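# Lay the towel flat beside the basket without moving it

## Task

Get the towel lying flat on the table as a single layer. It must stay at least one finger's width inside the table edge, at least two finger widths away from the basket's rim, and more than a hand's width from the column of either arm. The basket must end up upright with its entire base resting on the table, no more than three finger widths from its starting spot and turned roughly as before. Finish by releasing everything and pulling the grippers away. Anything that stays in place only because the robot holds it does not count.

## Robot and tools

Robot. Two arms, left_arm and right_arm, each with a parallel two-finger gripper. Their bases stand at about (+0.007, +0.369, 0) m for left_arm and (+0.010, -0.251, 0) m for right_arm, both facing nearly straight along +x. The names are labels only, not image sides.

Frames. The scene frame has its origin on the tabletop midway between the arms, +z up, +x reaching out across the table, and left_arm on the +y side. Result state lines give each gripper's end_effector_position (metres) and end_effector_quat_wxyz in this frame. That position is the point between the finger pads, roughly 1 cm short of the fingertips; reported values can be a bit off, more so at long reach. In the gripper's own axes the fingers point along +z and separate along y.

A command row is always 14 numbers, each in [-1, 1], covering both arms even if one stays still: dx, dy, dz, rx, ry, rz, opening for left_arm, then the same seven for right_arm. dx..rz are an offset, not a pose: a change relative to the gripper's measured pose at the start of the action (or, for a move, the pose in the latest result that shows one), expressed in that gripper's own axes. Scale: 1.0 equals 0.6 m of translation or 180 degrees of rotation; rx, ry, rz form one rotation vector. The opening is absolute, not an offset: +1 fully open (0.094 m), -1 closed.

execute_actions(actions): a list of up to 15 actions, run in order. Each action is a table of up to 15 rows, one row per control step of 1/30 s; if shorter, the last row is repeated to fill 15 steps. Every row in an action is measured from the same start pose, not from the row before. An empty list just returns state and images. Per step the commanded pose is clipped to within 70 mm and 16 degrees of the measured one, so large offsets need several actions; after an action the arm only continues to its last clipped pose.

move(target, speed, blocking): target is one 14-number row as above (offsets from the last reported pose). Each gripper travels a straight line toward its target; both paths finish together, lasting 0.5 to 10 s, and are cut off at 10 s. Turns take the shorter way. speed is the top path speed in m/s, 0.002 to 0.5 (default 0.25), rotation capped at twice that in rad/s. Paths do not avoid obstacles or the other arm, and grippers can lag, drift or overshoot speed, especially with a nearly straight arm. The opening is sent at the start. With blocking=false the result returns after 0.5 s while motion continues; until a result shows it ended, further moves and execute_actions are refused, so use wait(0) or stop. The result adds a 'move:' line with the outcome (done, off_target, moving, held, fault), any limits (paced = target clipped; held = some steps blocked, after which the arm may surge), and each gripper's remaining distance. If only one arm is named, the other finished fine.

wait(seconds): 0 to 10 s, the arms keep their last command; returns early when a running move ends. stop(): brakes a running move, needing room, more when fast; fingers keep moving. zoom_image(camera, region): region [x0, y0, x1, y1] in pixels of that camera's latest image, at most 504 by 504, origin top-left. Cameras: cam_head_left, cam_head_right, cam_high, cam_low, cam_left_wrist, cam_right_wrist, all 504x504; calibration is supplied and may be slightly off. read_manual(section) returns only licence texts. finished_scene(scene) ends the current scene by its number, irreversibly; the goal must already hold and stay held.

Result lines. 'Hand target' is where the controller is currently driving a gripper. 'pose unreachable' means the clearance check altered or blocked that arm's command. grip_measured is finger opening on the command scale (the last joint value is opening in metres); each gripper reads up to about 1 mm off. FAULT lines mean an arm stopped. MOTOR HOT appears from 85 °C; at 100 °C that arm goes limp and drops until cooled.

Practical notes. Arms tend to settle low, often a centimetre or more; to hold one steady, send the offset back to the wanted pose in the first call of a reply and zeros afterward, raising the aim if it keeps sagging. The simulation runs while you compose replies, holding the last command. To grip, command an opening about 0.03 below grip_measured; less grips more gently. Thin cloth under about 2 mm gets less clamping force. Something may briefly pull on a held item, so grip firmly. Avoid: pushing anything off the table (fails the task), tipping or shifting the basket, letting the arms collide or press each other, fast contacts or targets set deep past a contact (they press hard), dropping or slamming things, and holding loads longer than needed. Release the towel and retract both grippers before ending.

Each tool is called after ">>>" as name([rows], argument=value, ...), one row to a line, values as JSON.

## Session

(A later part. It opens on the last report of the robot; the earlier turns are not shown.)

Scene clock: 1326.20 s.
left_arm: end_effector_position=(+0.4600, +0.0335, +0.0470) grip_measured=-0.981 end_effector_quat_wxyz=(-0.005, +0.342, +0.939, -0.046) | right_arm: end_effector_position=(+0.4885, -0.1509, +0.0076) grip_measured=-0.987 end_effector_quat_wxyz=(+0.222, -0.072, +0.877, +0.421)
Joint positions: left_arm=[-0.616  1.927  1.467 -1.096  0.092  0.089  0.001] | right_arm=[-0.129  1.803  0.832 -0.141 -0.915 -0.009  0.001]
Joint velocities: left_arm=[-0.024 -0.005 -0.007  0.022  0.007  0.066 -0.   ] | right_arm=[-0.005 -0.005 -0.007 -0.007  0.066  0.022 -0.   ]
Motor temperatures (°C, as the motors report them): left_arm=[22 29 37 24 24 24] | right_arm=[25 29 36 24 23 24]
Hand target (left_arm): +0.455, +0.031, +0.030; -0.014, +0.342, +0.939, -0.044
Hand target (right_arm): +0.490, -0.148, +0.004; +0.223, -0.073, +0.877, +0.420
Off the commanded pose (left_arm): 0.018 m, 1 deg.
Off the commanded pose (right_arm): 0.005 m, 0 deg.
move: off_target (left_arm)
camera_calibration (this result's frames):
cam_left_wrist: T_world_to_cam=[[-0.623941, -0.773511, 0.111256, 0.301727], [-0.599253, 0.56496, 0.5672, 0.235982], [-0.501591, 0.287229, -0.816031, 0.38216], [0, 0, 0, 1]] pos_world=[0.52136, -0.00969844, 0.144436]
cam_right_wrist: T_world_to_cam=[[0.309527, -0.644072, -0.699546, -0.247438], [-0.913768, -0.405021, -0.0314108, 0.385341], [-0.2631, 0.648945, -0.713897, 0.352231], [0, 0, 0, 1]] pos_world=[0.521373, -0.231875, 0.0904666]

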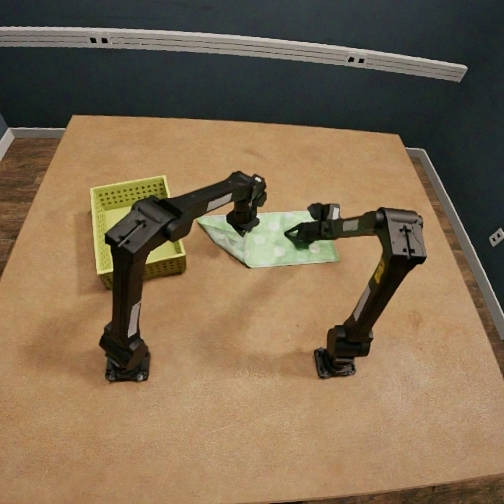

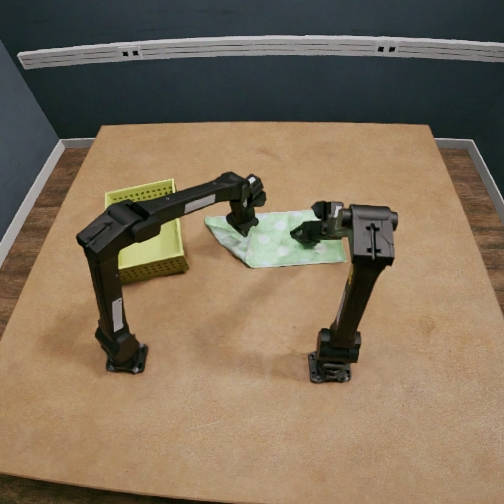

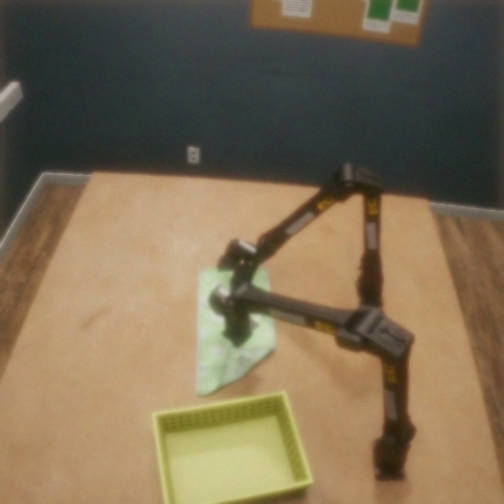

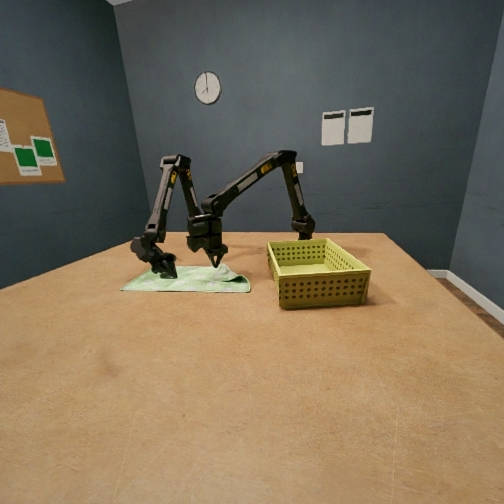

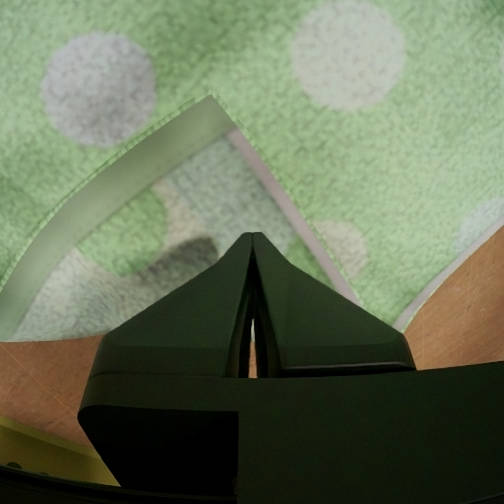

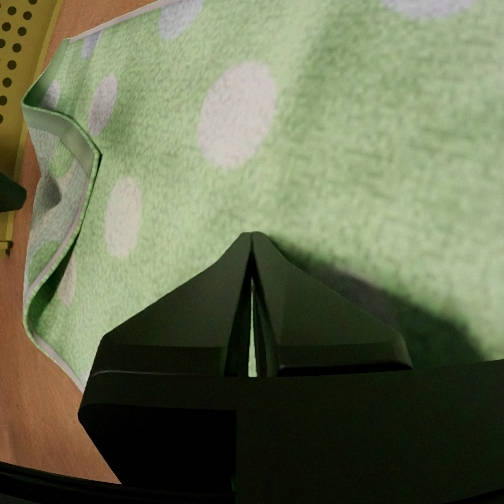

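>>> move(target=[-0.03,0.0,0.0,0,0,0,-1, 0,0,0.012,0,0,0,-1], speed=0.06)

>>> move(target=[0,0,0.085,0,0,0,-1, 0,0,0.012,0,0,0,-1], speed=0.06)

>>> move(target=[0.19,0.0,0.015,0,0,0,-1, 0,0,0.012,0,0,0,-1], speed=0.05)

Scene clock: 1331.27 s.
left_arm: end_effector_position=(+0.4643, +0.0305, +0.0484) grip_measured=-0.981 end_effector_quat_wxyz=(-0.004, +0.342, +0.939, -0.046) | right_arm: end_effector_position=(+0.4888, -0.1477, +0.0080) grip_measured=-0.987 end_effector_quat_wxyz=(+0.221, -0.072, +0.876, +0.422)
Joint positions: left_arm=[-0.616  1.937  1.487 -1.105  0.092  0.089  0.001] | right_arm=[-0.122  1.803  0.832 -0.135 -0.914  0.001  0.001]
Joint velocities: left_arm=[-0.005 -0.005 -0.007  0.002 -0.007  0.022 -0.   ] | right_arm=[ 0.005 -0.005 -0.012 -0.002  0.022  0.051 -0.   ]
Motor temperatures (°C, as the motors report them): left_arm=[22 29 37 24 24 24] | right_arm=[25 29 36 24 23 24]
Hand target (left_arm): +0.474, +0.022, +0.047; -0.004, +0.342, +0.939, -0.046
Hand target (right_arm): +0.491, -0.145, +0.004; +0.221, -0.072, +0.877, +0.421
Off the commanded pose (left_arm): 0.013 m, 0 deg.
Off the commanded pose (right_arm): 0.005 m, 0 deg.
move: off_target (left_arm)
camera_calibration (this result's frames):
cam_left_wrist: T_world_to_cam=[[-0.62408, -0.773414, 0.111151, 0.301997], [-0.599962, 0.565455, 0.565956, 0.239864], [-0.50057, 0.286516, -0.816908, 0.385991], [0, 0, 0, 1]] pos_world=[0.525595, -0.012656, 0.146]
cam_right_wrist: T_world_to_cam=[[0.3095, -0.642428, -0.701068, -0.24491], [-0.913271, -0.406171, -0.0309832, 0.386588], [-0.264849, 0.649854, -0.712421, 0.351448], [0, 0, 0, 1]] pos_world=[0.52194, -0.228706, 0.0906584]

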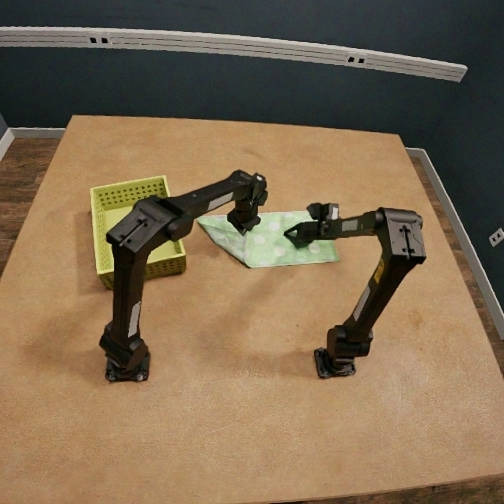

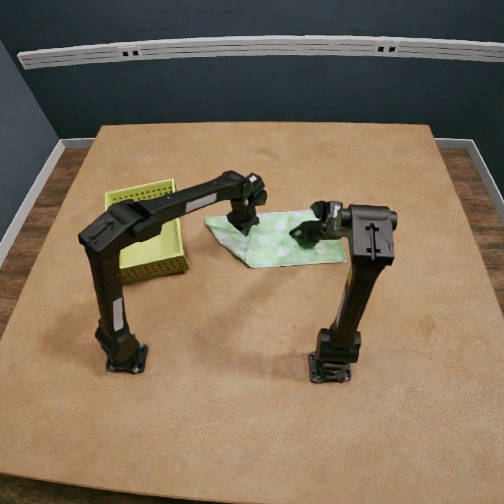

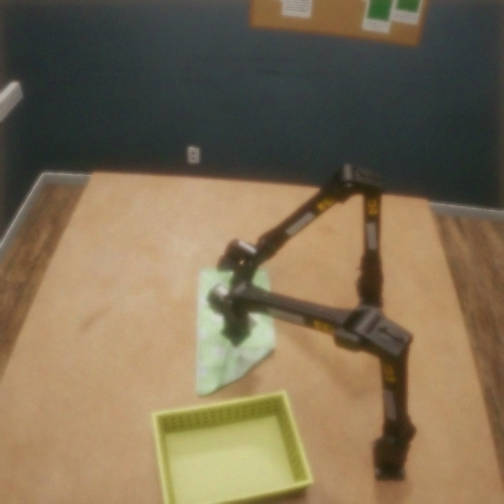

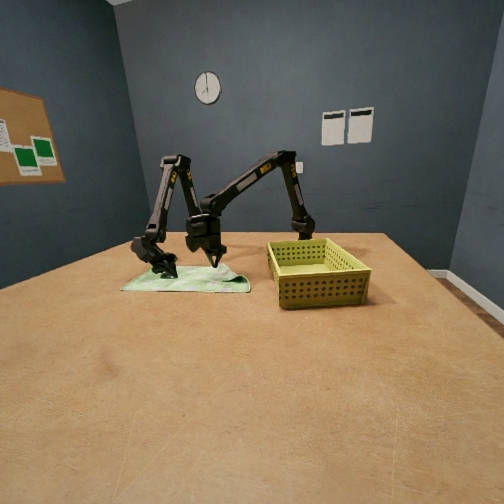

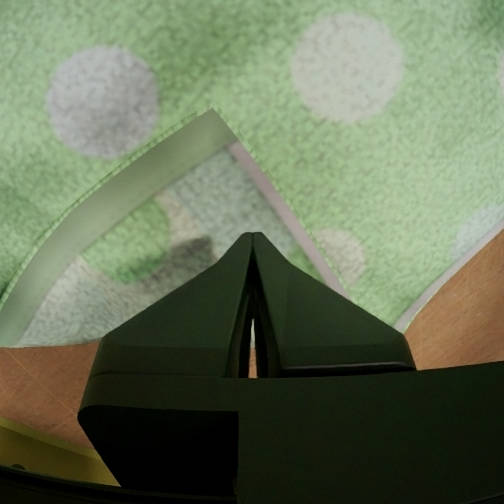

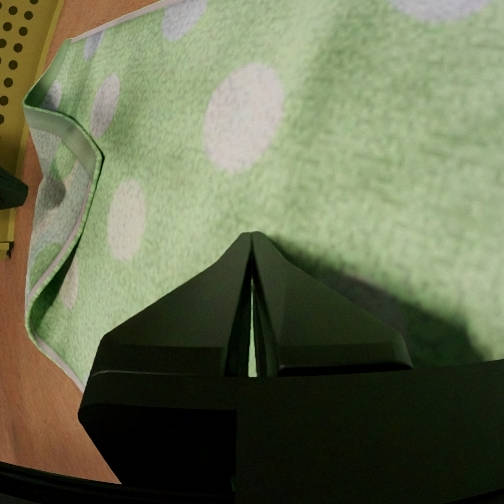

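Scene clock: 1332.50 s.
left_arm: end_effector_position=(+0.4668, +0.0287, +0.0146) grip_measured=-0.981 end_effector_quat_wxyz=(+0.005, +0.342, +0.938, -0.049) | right_arm: end_effector_position=(+0.4892, -0.1448, +0.0083) grip_measured=-0.987 end_effector_quat_wxyz=(+0.220, -0.072, +0.876, +0.423)
Joint positions: left_arm=[-0.616  1.975  1.448 -1.009  0.092  0.089  0.001] | right_arm=[-0.115  1.803  0.832 -0.129 -0.912  0.011  0.001]
Joint velocities: left_arm=[-0.005 -0.005 -0.007  0.012  0.037  0.051  0.001] | right_arm=[ 0.015  0.015 -0.007  0.007 -0.007 -0.066  0.   ]
Motor temperatures (°C, as the motors report them): left_arm=[22 29 37 24 24 24] | right_arm=[25 29 36 24 23 24]
Hand target (left_arm): +0.461, +0.026, -0.002; -0.004, +0.342, +0.939, -0.046
Hand target (right_arm): +0.491, -0.142, +0.004; +0.221, -0.072, +0.876, +0.422
Off the commanded pose (left_arm): 0.018 m, 1 deg.
Off the commanded pose (right_arm): 0.005 m, 0 deg.
move: off_target (left_arm)
camera_calibration (this result's frames):
cam_left_wrist: T_world_to_cam=[[-0.625739, -0.772255, 0.109873, 0.306725], [-0.608345, 0.571311, 0.550927, 0.265436], [-0.488228, 0.277896, -0.827289, 0.354719], [0, 0, 0, 1]] pos_world=[0.52659, -0.0133509, 0.113518]
cam_right_wrist: T_world_to_cam=[[0.308586, -0.64127, -0.702529, -0.242335], [-0.913165, -0.406478, -0.0300737, 0.388005], [-0.266278, 0.650806, -0.711019, 0.35072], [0, 0, 0, 1]] pos_world=[0.522483, -0.225938, 0.0907899]

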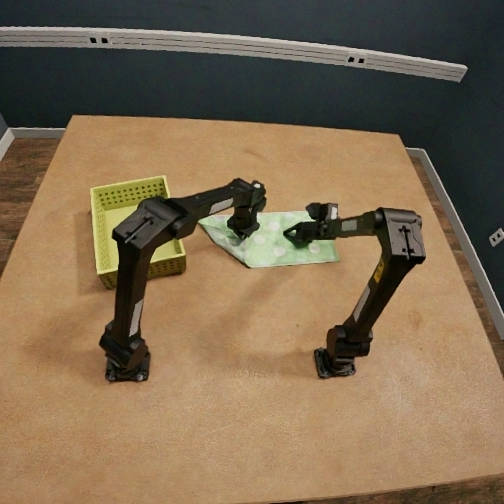

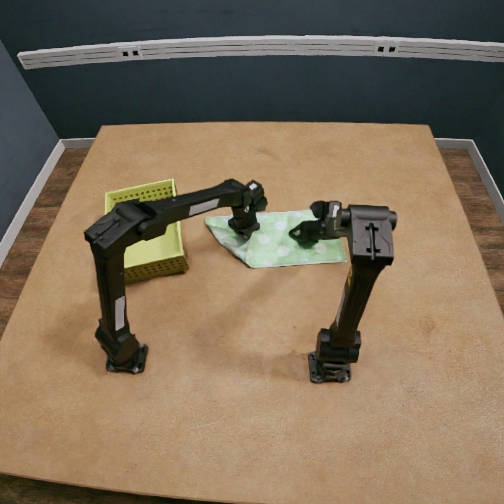

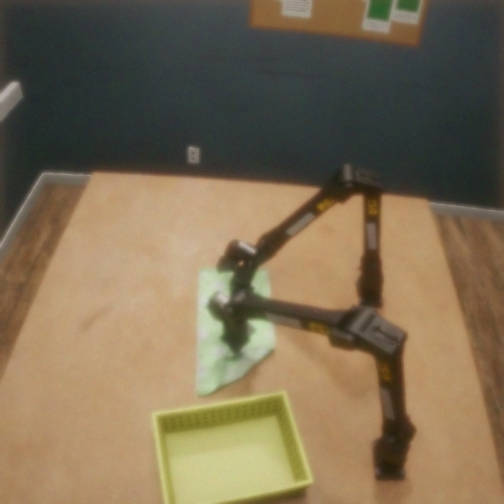

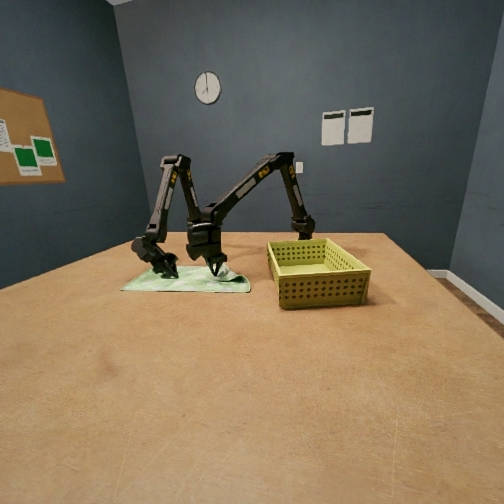

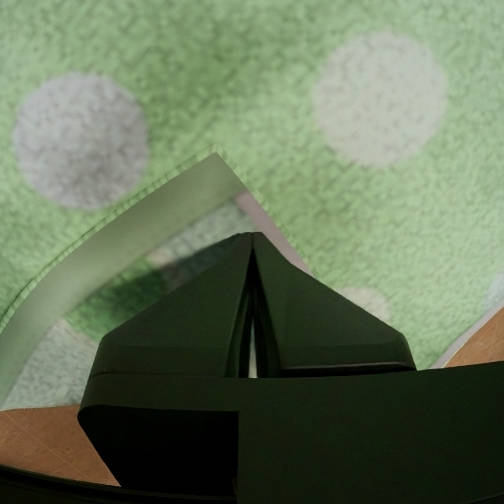

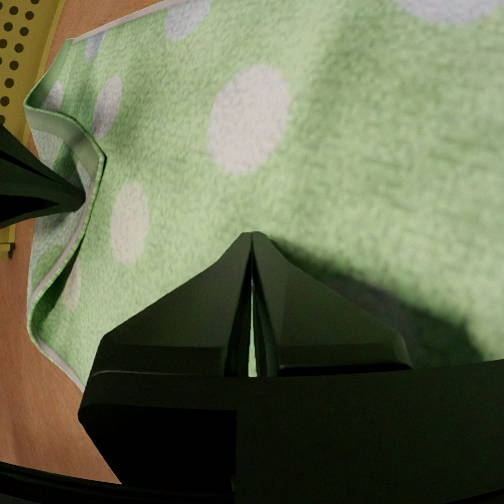

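Scene clock: 1335.10 s.
left_arm: end_effector_position=(+0.3796, +0.0912, +0.0107) grip_measured=-0.981 end_effector_quat_wxyz=(+0.010, +0.342, +0.938, -0.050) | right_arm: end_effector_position=(+0.4896, -0.1421, +0.0086) grip_measured=-0.987 end_effector_quat_wxyz=(+0.219, -0.071, +0.876, +0.424)
Joint positions: left_arm=[-0.614  1.742  1.074 -0.857  0.092  0.09   0.001] | right_arm=[-0.109  1.803  0.832 -0.123 -0.911  0.021  0.001]
Joint velocities: left_arm=[-0.005 -0.005  0.012  0.007  0.051 -0.081  0.001] | right_arm=[ 0.015 -0.005  0.022 -0.007 -0.037  0.022 -0.   ]
Motor temperatures (°C, as the motors report them): left_arm=[22 29 37 24 24 24] | right_arm=[25 29 36 24 23 24]
Hand target (left_arm): +0.378, +0.101, +0.002; +0.004, +0.342, +0.938, -0.049
Hand target (right_arm): +0.492, -0.139, +0.005; +0.220, -0.072, +0.876, +0.423
Off the commanded pose (left_arm): 0.014 m, 1 deg.
Off the commanded pose (right_arm): 0.005 m, 0 deg.
move: off_target (left_arm)
camera_calibration (this result's frames):
cam_left_wrist: T_world_to_cam=[[-0.62563, -0.772472, 0.108969, 0.30078], [-0.614582, 0.574076, 0.541041, 0.181068], [-0.480495, 0.271521, -0.833907, 0.28921], [0, 0, 0, 1]] pos_world=[0.438422, 0.0498703, 0.110433]
cam_right_wrist: T_world_to_cam=[[0.307084, -0.640182, -0.704177, -0.2396], [-0.913307, -0.406242, -0.0289603, 0.38957], [-0.267526, 0.652023, -0.709433, 0.350061], [0, 0, 0, 1]] pos_world=[0.523025, -0.223375, 0.0909059]

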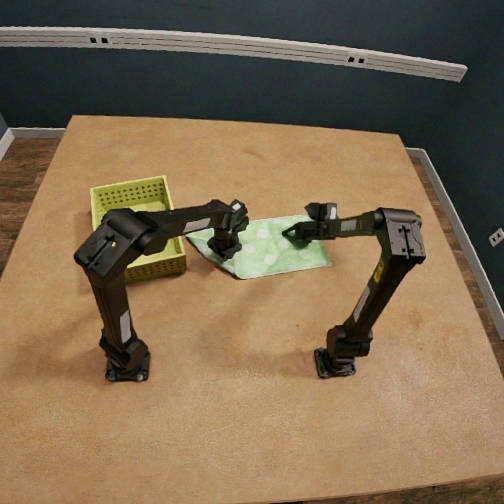

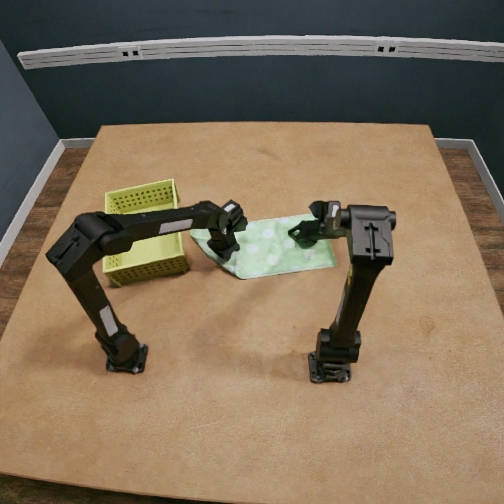

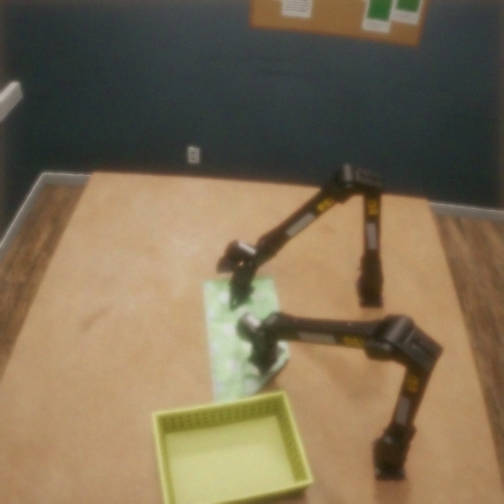

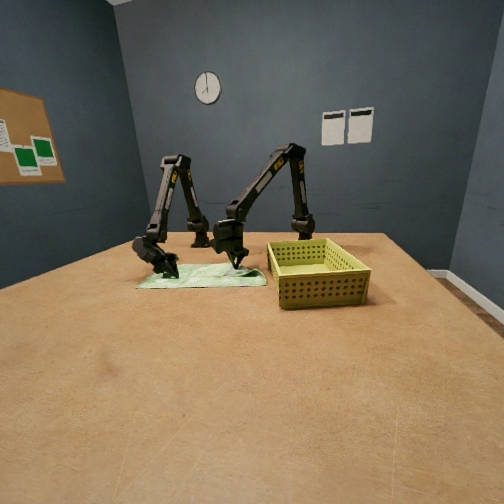

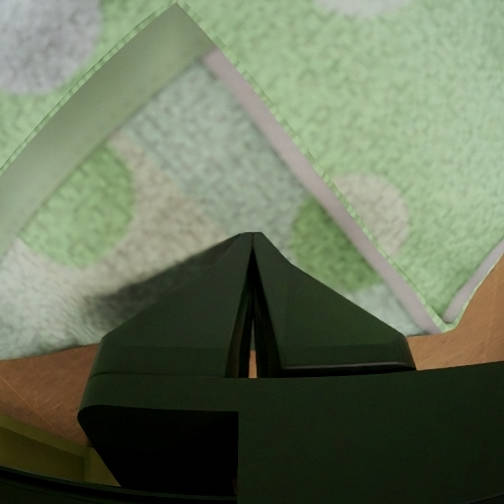

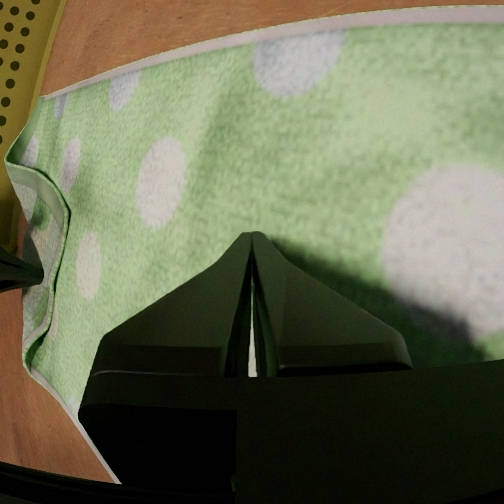

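>>> move(target=[-0.17,-0.03,0.02,0,0,0,-1, -0.095,-0.145,-0.045,0,0,0,-1], speed=0.05)

>>> move(target=[0,0,-0.07,0,0,0,-1, 0.015,-0.023,0.018,0,0,0,-1], speed=0.08)

Scene clock: 1343.70 s.
left_arm: end_effector_position=(+0.4436, +0.0237, +0.0117) grip_measured=-0.981 end_effector_quat_wxyz=(+0.017, +0.343, +0.938, -0.053) | right_arm: end_effector_position=(+0.5558, -0.2127, +0.0064) grip_measured=-0.987 end_effector_quat_wxyz=(+0.230, -0.078, +0.870, +0.429)
Joint positions: left_arm=[-0.648  1.93   1.365 -0.943  0.092  0.057  0.001] | right_arm=[-0.247  1.951  1.09  -0.385 -0.982 -0.197  0.001]
Joint velocities: left_arm=[-0.015 -0.005 -0.007 -0.007 -0.007 -0.11   0.001] | right_arm=[ 0.005 -0.005 -0.002  0.002 -0.007 -0.022  0.   ]
Motor temperatures (°C, as the motors report them): left_arm=[22 29 37 24 24 24] | right_arm=[25 29 36 24 23 24]
Hand target (left_arm): +0.447, +0.011, +0.006; +0.011, +0.342, +0.938, -0.050
Hand target (right_arm): +0.558, -0.220, -0.011; +0.219, -0.071, +0.875, +0.426
Off the commanded pose (left_arm): 0.014 m, 1 deg.
Off the commanded pose (right_arm): 0.022 m, 2 deg.
move: off_target (left_arm, right_arm)
camera_calibration (this result's frames):
cam_left_wrist: T_world_to_cam=[[-0.627733, -0.770624, 0.109951, 0.289506], [-0.619079, 0.579855, 0.529632, 0.260634], [-0.471903, 0.264399, -0.841071, 0.335623], [0, 0, 0, 1]] pos_world=[0.501467, -0.0167673, 0.112411]
cam_right_wrist: T_world_to_cam=[[0.33006, -0.62947, -0.70344, -0.31727], [-0.9093, -0.412095, -0.0578897, 0.417967], [-0.253444, 0.658745, -0.708393, 0.405812], [0, 0, 0, 1]] pos_world=[0.587627, -0.294797, 0.0884902]

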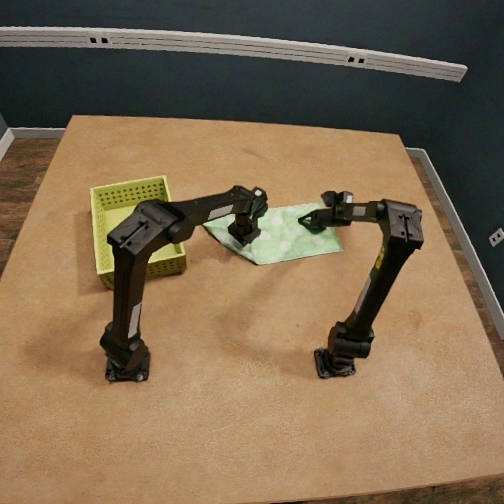

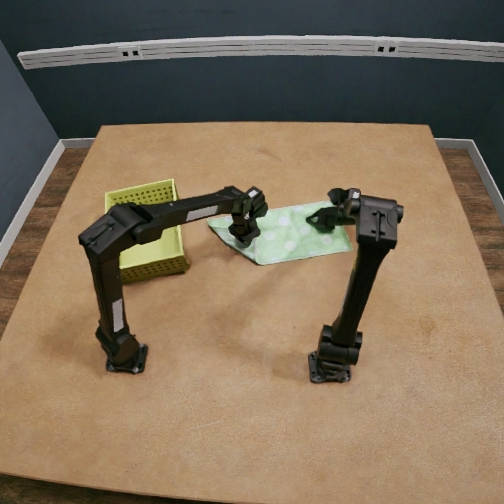

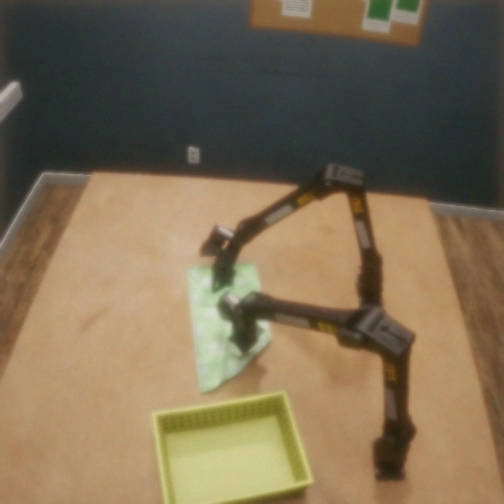

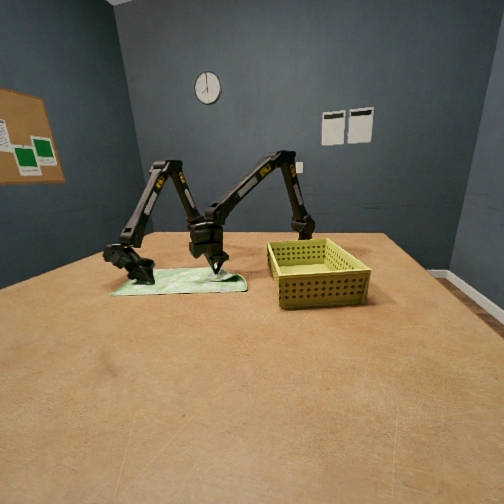

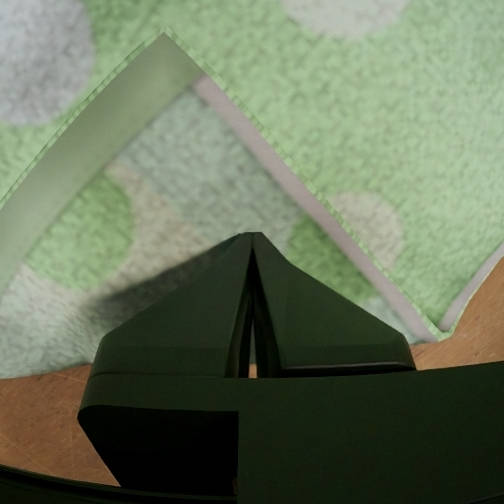

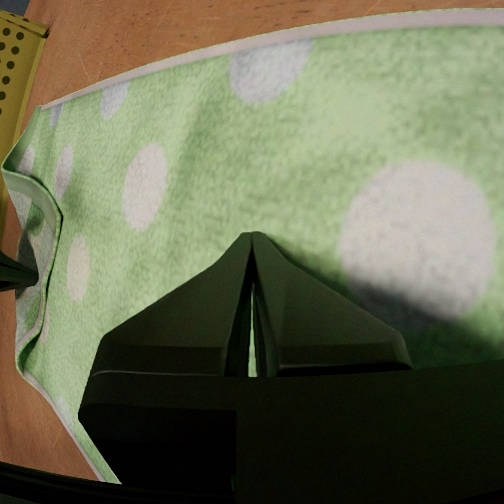

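Scene clock: 1344.57 s.
left_arm: end_effector_position=(+0.4333, +0.0314, +0.0423) grip_measured=-0.981 end_effector_quat_wxyz=(+0.008, +0.342, +0.938, -0.050) | right_arm: end_effector_position=(+0.5597, -0.2131, +0.0072) grip_measured=-0.987 end_effector_quat_wxyz=(+0.240, -0.084, +0.867, +0.427)
Joint positions: left_arm=[-0.648  1.87   1.365 -1.021  0.092  0.057  0.001] | right_arm=[-0.247  1.954  1.09  -0.358 -0.986 -0.197  0.001]
Joint velocities: left_arm=[-0.005  0.015 -0.012 -0.012 -0.022  0.007  0.001] | right_arm=[ 0.005  0.005 -0.007  0.007  0.037 -0.037  0.   ]
Motor temperatures (°C, as the motors report them): left_arm=[22 29 37 24 24 24] | right_arm=[25 29 36 24 23 24]
Hand target (left_arm): +0.444, +0.029, +0.053; +0.017, +0.343, +0.938, -0.053
Hand target (right_arm): +0.556, -0.212, -0.013; +0.230, -0.078, +0.870, +0.429
Off the commanded pose (left_arm): 0.016 m, 1 deg.
Off the commanded pose (right_arm): 0.021 m, 1 deg.
move: off_target (left_arm, right_arm)
camera_calibration (this result's frames):
cam_left_wrist: T_world_to_cam=[[-0.626148, -0.771807, 0.110692, 0.284913], [-0.61136, 0.574096, 0.544659, 0.229776], [-0.48392, 0.273364, -0.83132, 0.359005], [0, 0, 0, 1]] pos_world=[0.492603, -0.0101549, 0.141761]
cam_right_wrist: T_world_to_cam=[[0.348343, -0.62989, -0.694187, -0.32857], [-0.907053, -0.413323, -0.0801193, 0.420013], [-0.236457, 0.657574, -0.715322, 0.397946], [0, 0, 0, 1]] pos_world=[0.589526, -0.295041, 0.0902214]

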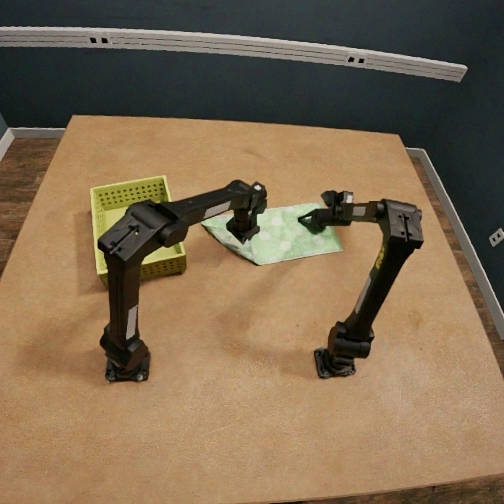

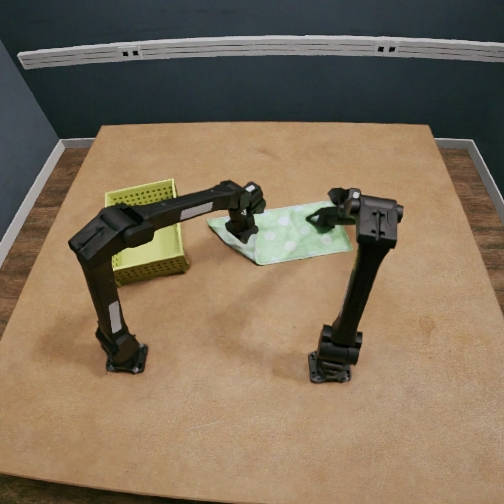

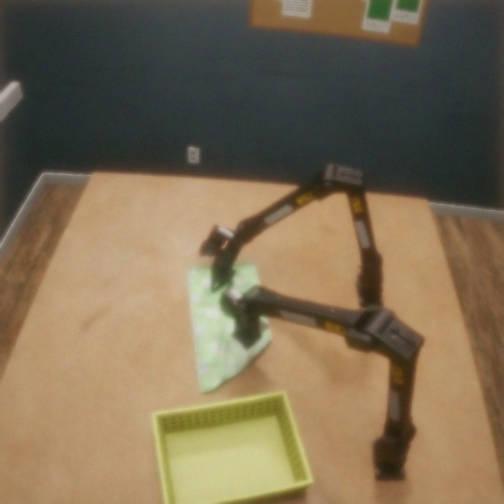

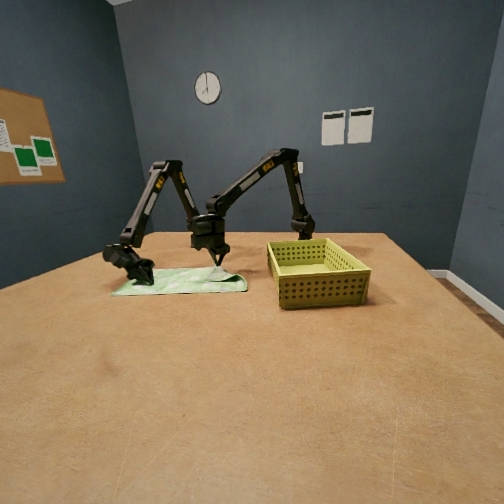

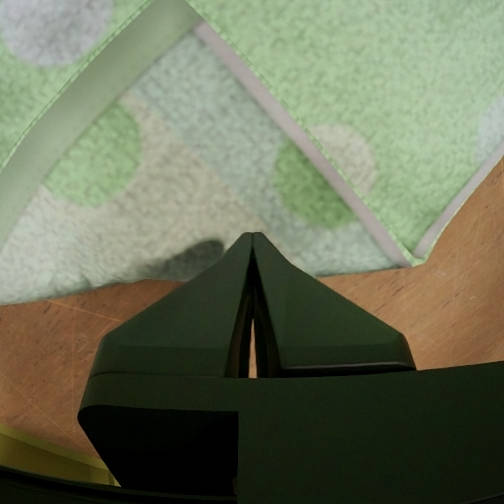

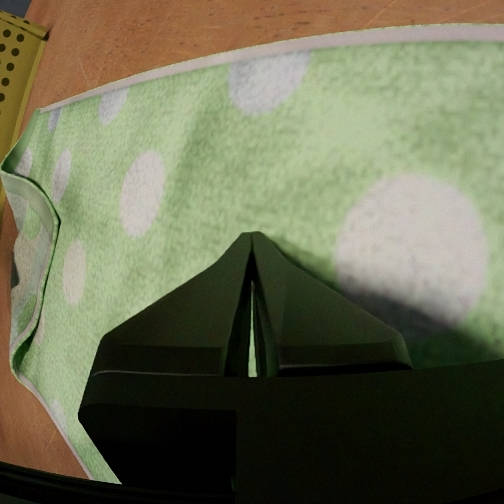

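>>> move(target=[-0.17,0.0,-0.01,0,0,0,-1, 0.015,-0.023,0.018,0,0,0,-1], speed=0.1)

>>> move(target=[0,0,0.06,0,0,0,-1, 0.015,-0.023,0.018,0,0,0,-1], speed=0.06)

>>> move(target=[0.25,0.0,-0.012,0,0,0,-1, 0.015,-0.023,0.018,0,0,0,-1], speed=0.06)

Scene clock: 1351.00 s.
left_arm: end_effector_position=(+0.5060, -0.0228, +0.0549) grip_measured=-0.981 end_effector_quat_wxyz=(+0.009, +0.342, +0.938, -0.051) | right_arm: end_effector_position=(+0.5635, -0.2138, +0.0076) grip_measured=-0.987 end_effector_quat_wxyz=(+0.250, -0.090, +0.865, +0.425)
Joint positions: left_arm=[-0.648  2.073  1.726 -1.177  0.092  0.057  0.001] | right_arm=[-0.247  1.956  1.09  -0.331 -0.987 -0.197  0.001]
Joint velocities: left_arm=[ 0.005 -0.005 -0.002 -0.022  0.007  0.022  0.   ] | right_arm=[ 0.005  0.005  0.017  0.007 -0.037  0.081  0.   ]
Motor temperatures (°C, as the motors report them): left_arm=[22 29 38 24 24 24] | right_arm=[25 30 35 24 23 24]
Hand target (left_arm): +0.512, -0.033, +0.053; +0.009, +0.342, +0.938, -0.051
Hand target (right_arm): +0.560, -0.213, -0.012; +0.240, -0.084, +0.867, +0.427
Off the commanded pose (left_arm): 0.012 m, 0 deg.
Off the commanded pose (right_arm): 0.020 m, 1 deg.
move: off_target (left_arm, right_arm)
camera_calibration (this result's frames):
cam_left_wrist: T_world_to_cam=[[-0.626317, -0.771681, 0.110615, 0.287268], [-0.612191, 0.574716, 0.543069, 0.298974], [-0.482648, 0.272415, -0.832371, 0.418858], [0, 0, 0, 1]] pos_world=[0.565111, -0.0642486, 0.154506]
cam_right_wrist: T_world_to_cam=[[0.365244, -0.632241, -0.683278, -0.340145], [-0.904703, -0.414016, -0.100515, 0.421948], [-0.219338, 0.654876, -0.723207, 0.389395], [0, 0, 0, 1]] pos_world=[0.591383, -0.295366, 0.0916117]

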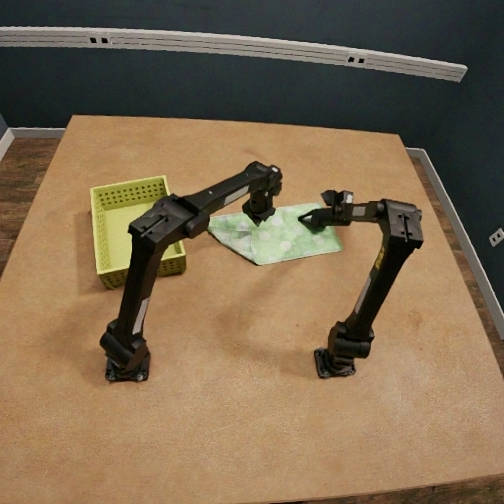

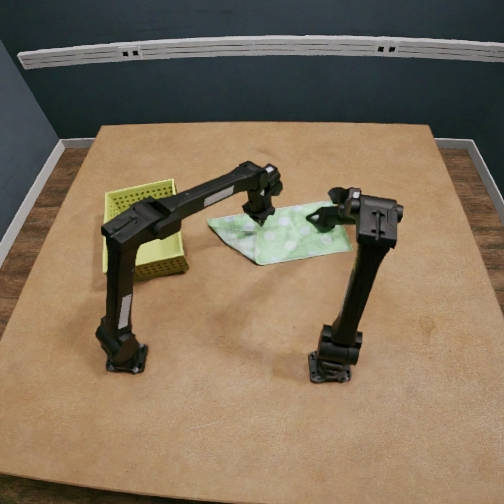

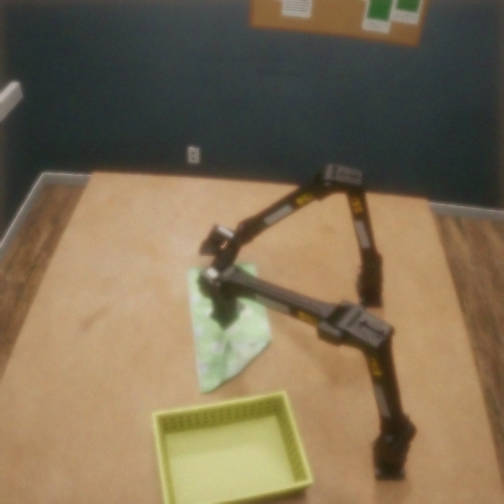

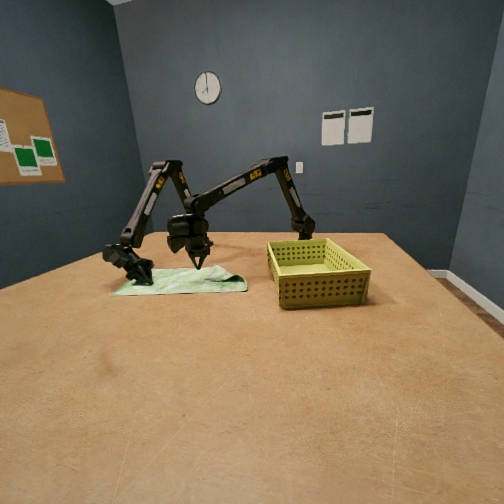

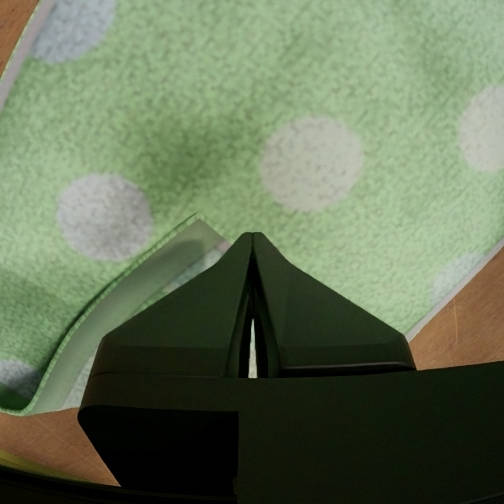

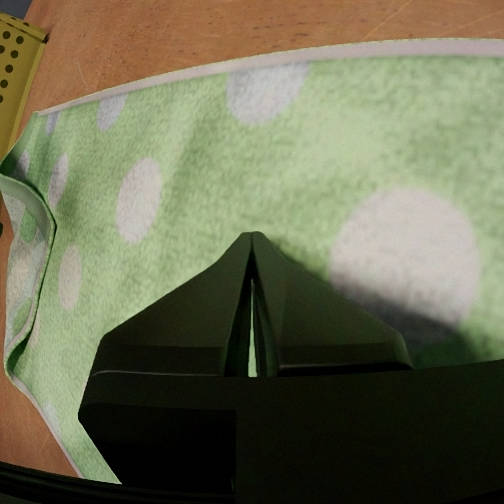

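Scene clock: 1351.97 s.
left_arm: end_effector_position=(+0.5094, -0.0254, +0.0433) grip_measured=-0.981 end_effector_quat_wxyz=(+0.022, +0.343, +0.938, -0.055) | right_arm: end_effector_position=(+0.5672, -0.2144, +0.0077) grip_measured=-0.987 end_effector_quat_wxyz=(+0.260, -0.095, +0.863, +0.422)
Joint positions: left_arm=[-0.648  2.078  1.701 -1.12   0.092  0.057  0.001] | right_arm=[-0.247  1.959  1.09  -0.305 -0.987 -0.197  0.001]
Joint velocities: left_arm=[-0.015  0.015 -0.017 -0.002  0.007 -0.037  0.   ] | right_arm=[ 0.005  0.005  0.007 -0.022 -0.11  -0.066  0.   ]
Motor temperatures (°C, as the motors report them): left_arm=[22 29 38 24 24 24] | right_arm=[25 30 35 24 23 24]
Hand target (left_arm): +0.504, -0.026, +0.020; +0.009, +0.342, +0.938, -0.051
Hand target (right_arm): +0.564, -0.213, -0.012; +0.250, -0.090, +0.865, +0.425
Off the commanded pose (left_arm): 0.025 m, 2 deg.
Off the commanded pose (right_arm): 0.020 m, 1 deg.
move: off_target (left_arm, right_arm)
camera_calibration (this result's frames):
cam_left_wrist: T_world_to_cam=[[-0.628739, -0.769874, 0.10946, 0.29006], [-0.623893, 0.583446, 0.51995, 0.316025], [-0.46416, 0.258622, -0.847154, 0.402353], [0, 0, 0, 1]] pos_world=[0.566294, -0.0651314, 0.144788]
cam_right_wrist: T_world_to_cam=[[0.38086, -0.634971, -0.672129, -0.351344], [-0.902123, -0.414597, -0.119509, 0.423554], [-0.202778, 0.65186, -0.730726, 0.380761], [0, 0, 0, 1]] pos_world=[0.593121, -0.295692, 0.0927016]

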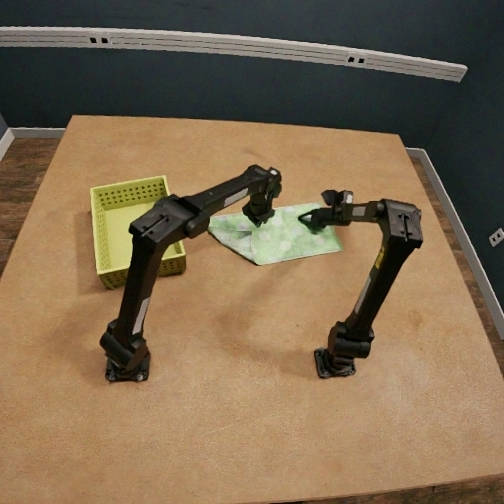

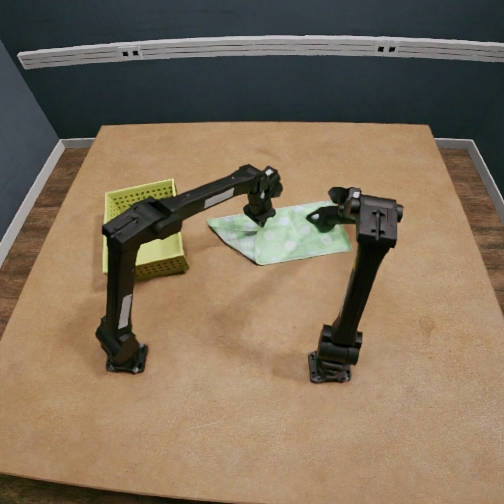

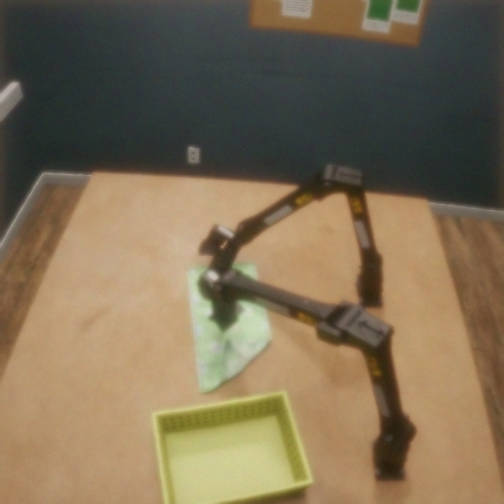

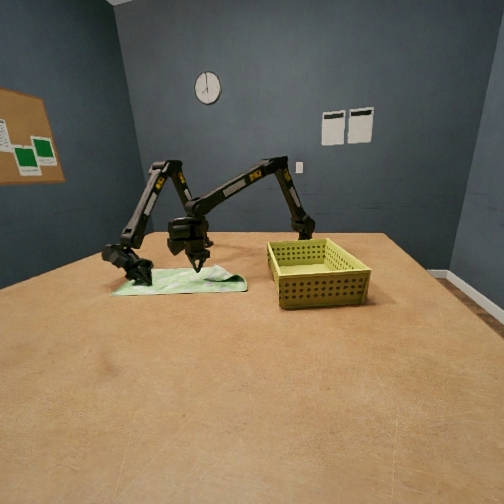

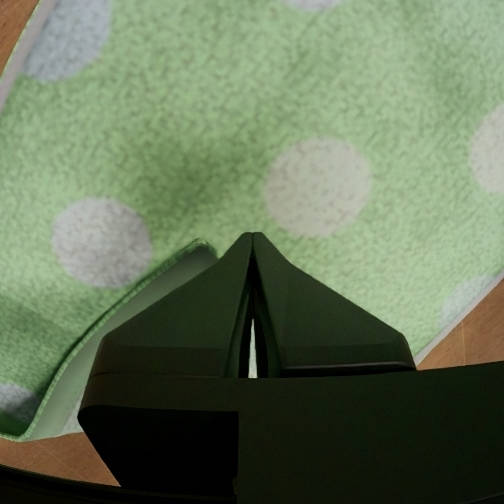

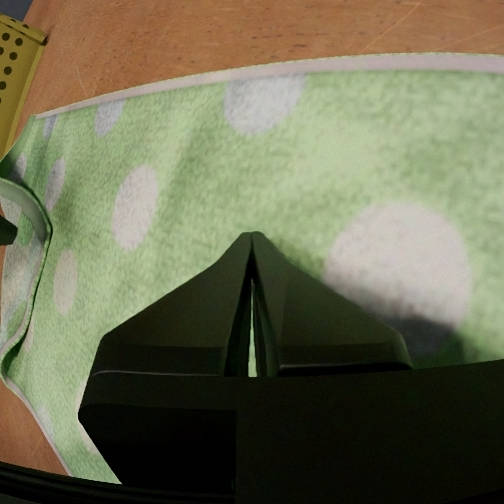

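Scene clock: 1354.77 s.
left_arm: end_effector_position=(+0.3889, +0.0657, +0.0398) grip_measured=-0.981 end_effector_quat_wxyz=(+0.015, +0.342, +0.938, -0.053) | right_arm: end_effector_position=(+0.5707, -0.2151, +0.0079) grip_measured=-0.987 end_effector_quat_wxyz=(+0.269, -0.101, +0.861, +0.419)
Joint positions: left_arm=[-0.646  1.739  1.164 -0.936  0.092  0.058  0.001] | right_arm=[-0.247  1.962  1.09  -0.279 -0.988 -0.197  0.001]
Joint velocities: left_arm=[ 0.005  0.015  0.017  0.037 -0.066  0.051  0.001] | right_arm=[ 0.005  0.015 -0.007  0.007 -0.022  0.007 -0.001]
Motor temperatures (°C, as the motors report them): left_arm=[22 29 38 24 24 24] | right_arm=[25 30 35 24 23 24]
Hand target (left_arm): +0.393, +0.071, +0.039; +0.022, +0.343, +0.937, -0.054
Hand target (right_arm): +0.568, -0.214, -0.011; +0.260, -0.095, +0.863, +0.422
Off the commanded pose (left_arm): 0.008 m, 1 deg.
Off the commanded pose (right_arm): 0.020 m, 1 deg.
move: off_target (right_arm)
camera_calibration (this result's frames):
cam_left_wrist: T_world_to_cam=[[-0.626621, -0.77152, 0.110016, 0.284035], [-0.618652, 0.5783, 0.531826, 0.187281], [-0.473936, 0.265192, -0.839677, 0.323018], [0, 0, 0, 1]] pos_world=[0.446934, 0.0251722, 0.140382]
cam_right_wrist: T_world_to_cam=[[0.395727, -0.637555, -0.661002, -0.362104], [-0.89921, -0.415244, -0.137822, 0.424811], [-0.186608, 0.648919, -0.737618, 0.372212], [0, 0, 0, 1]] pos_world=[0.594746, -0.295996, 0.093747]

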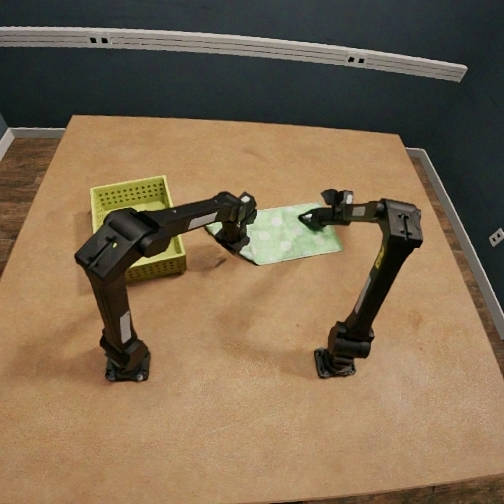

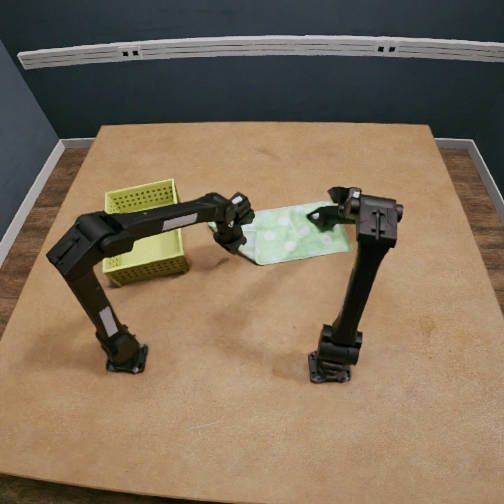

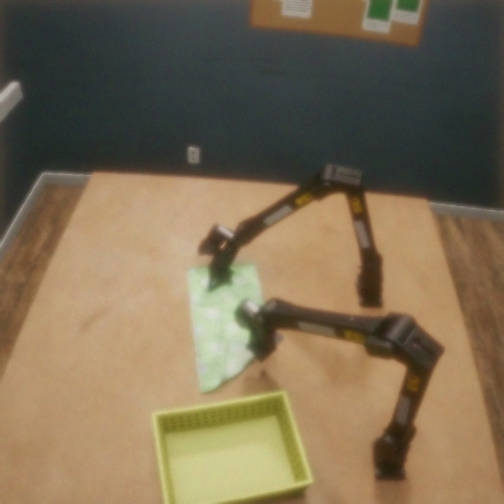

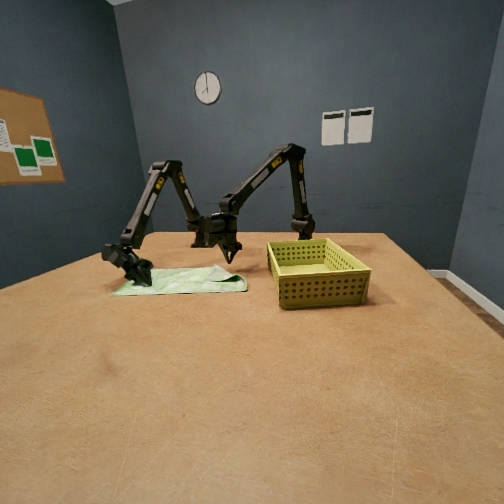

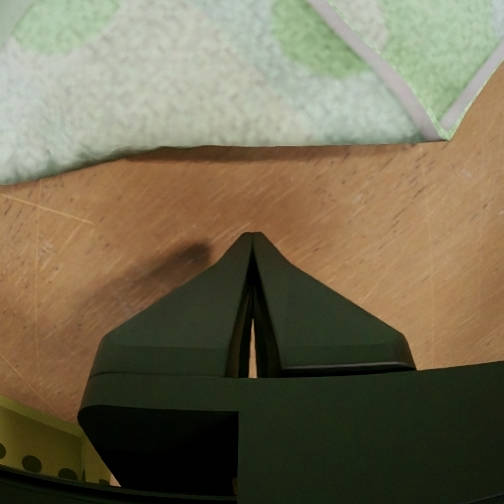

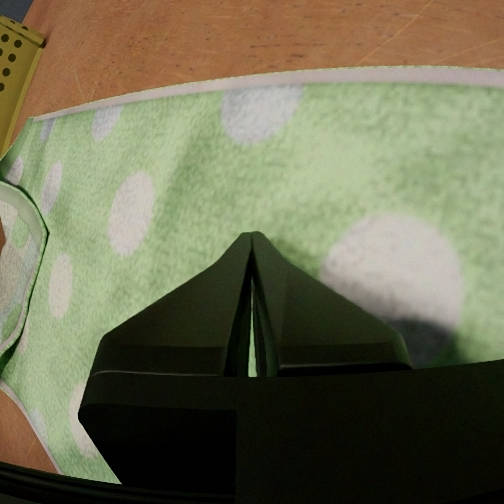

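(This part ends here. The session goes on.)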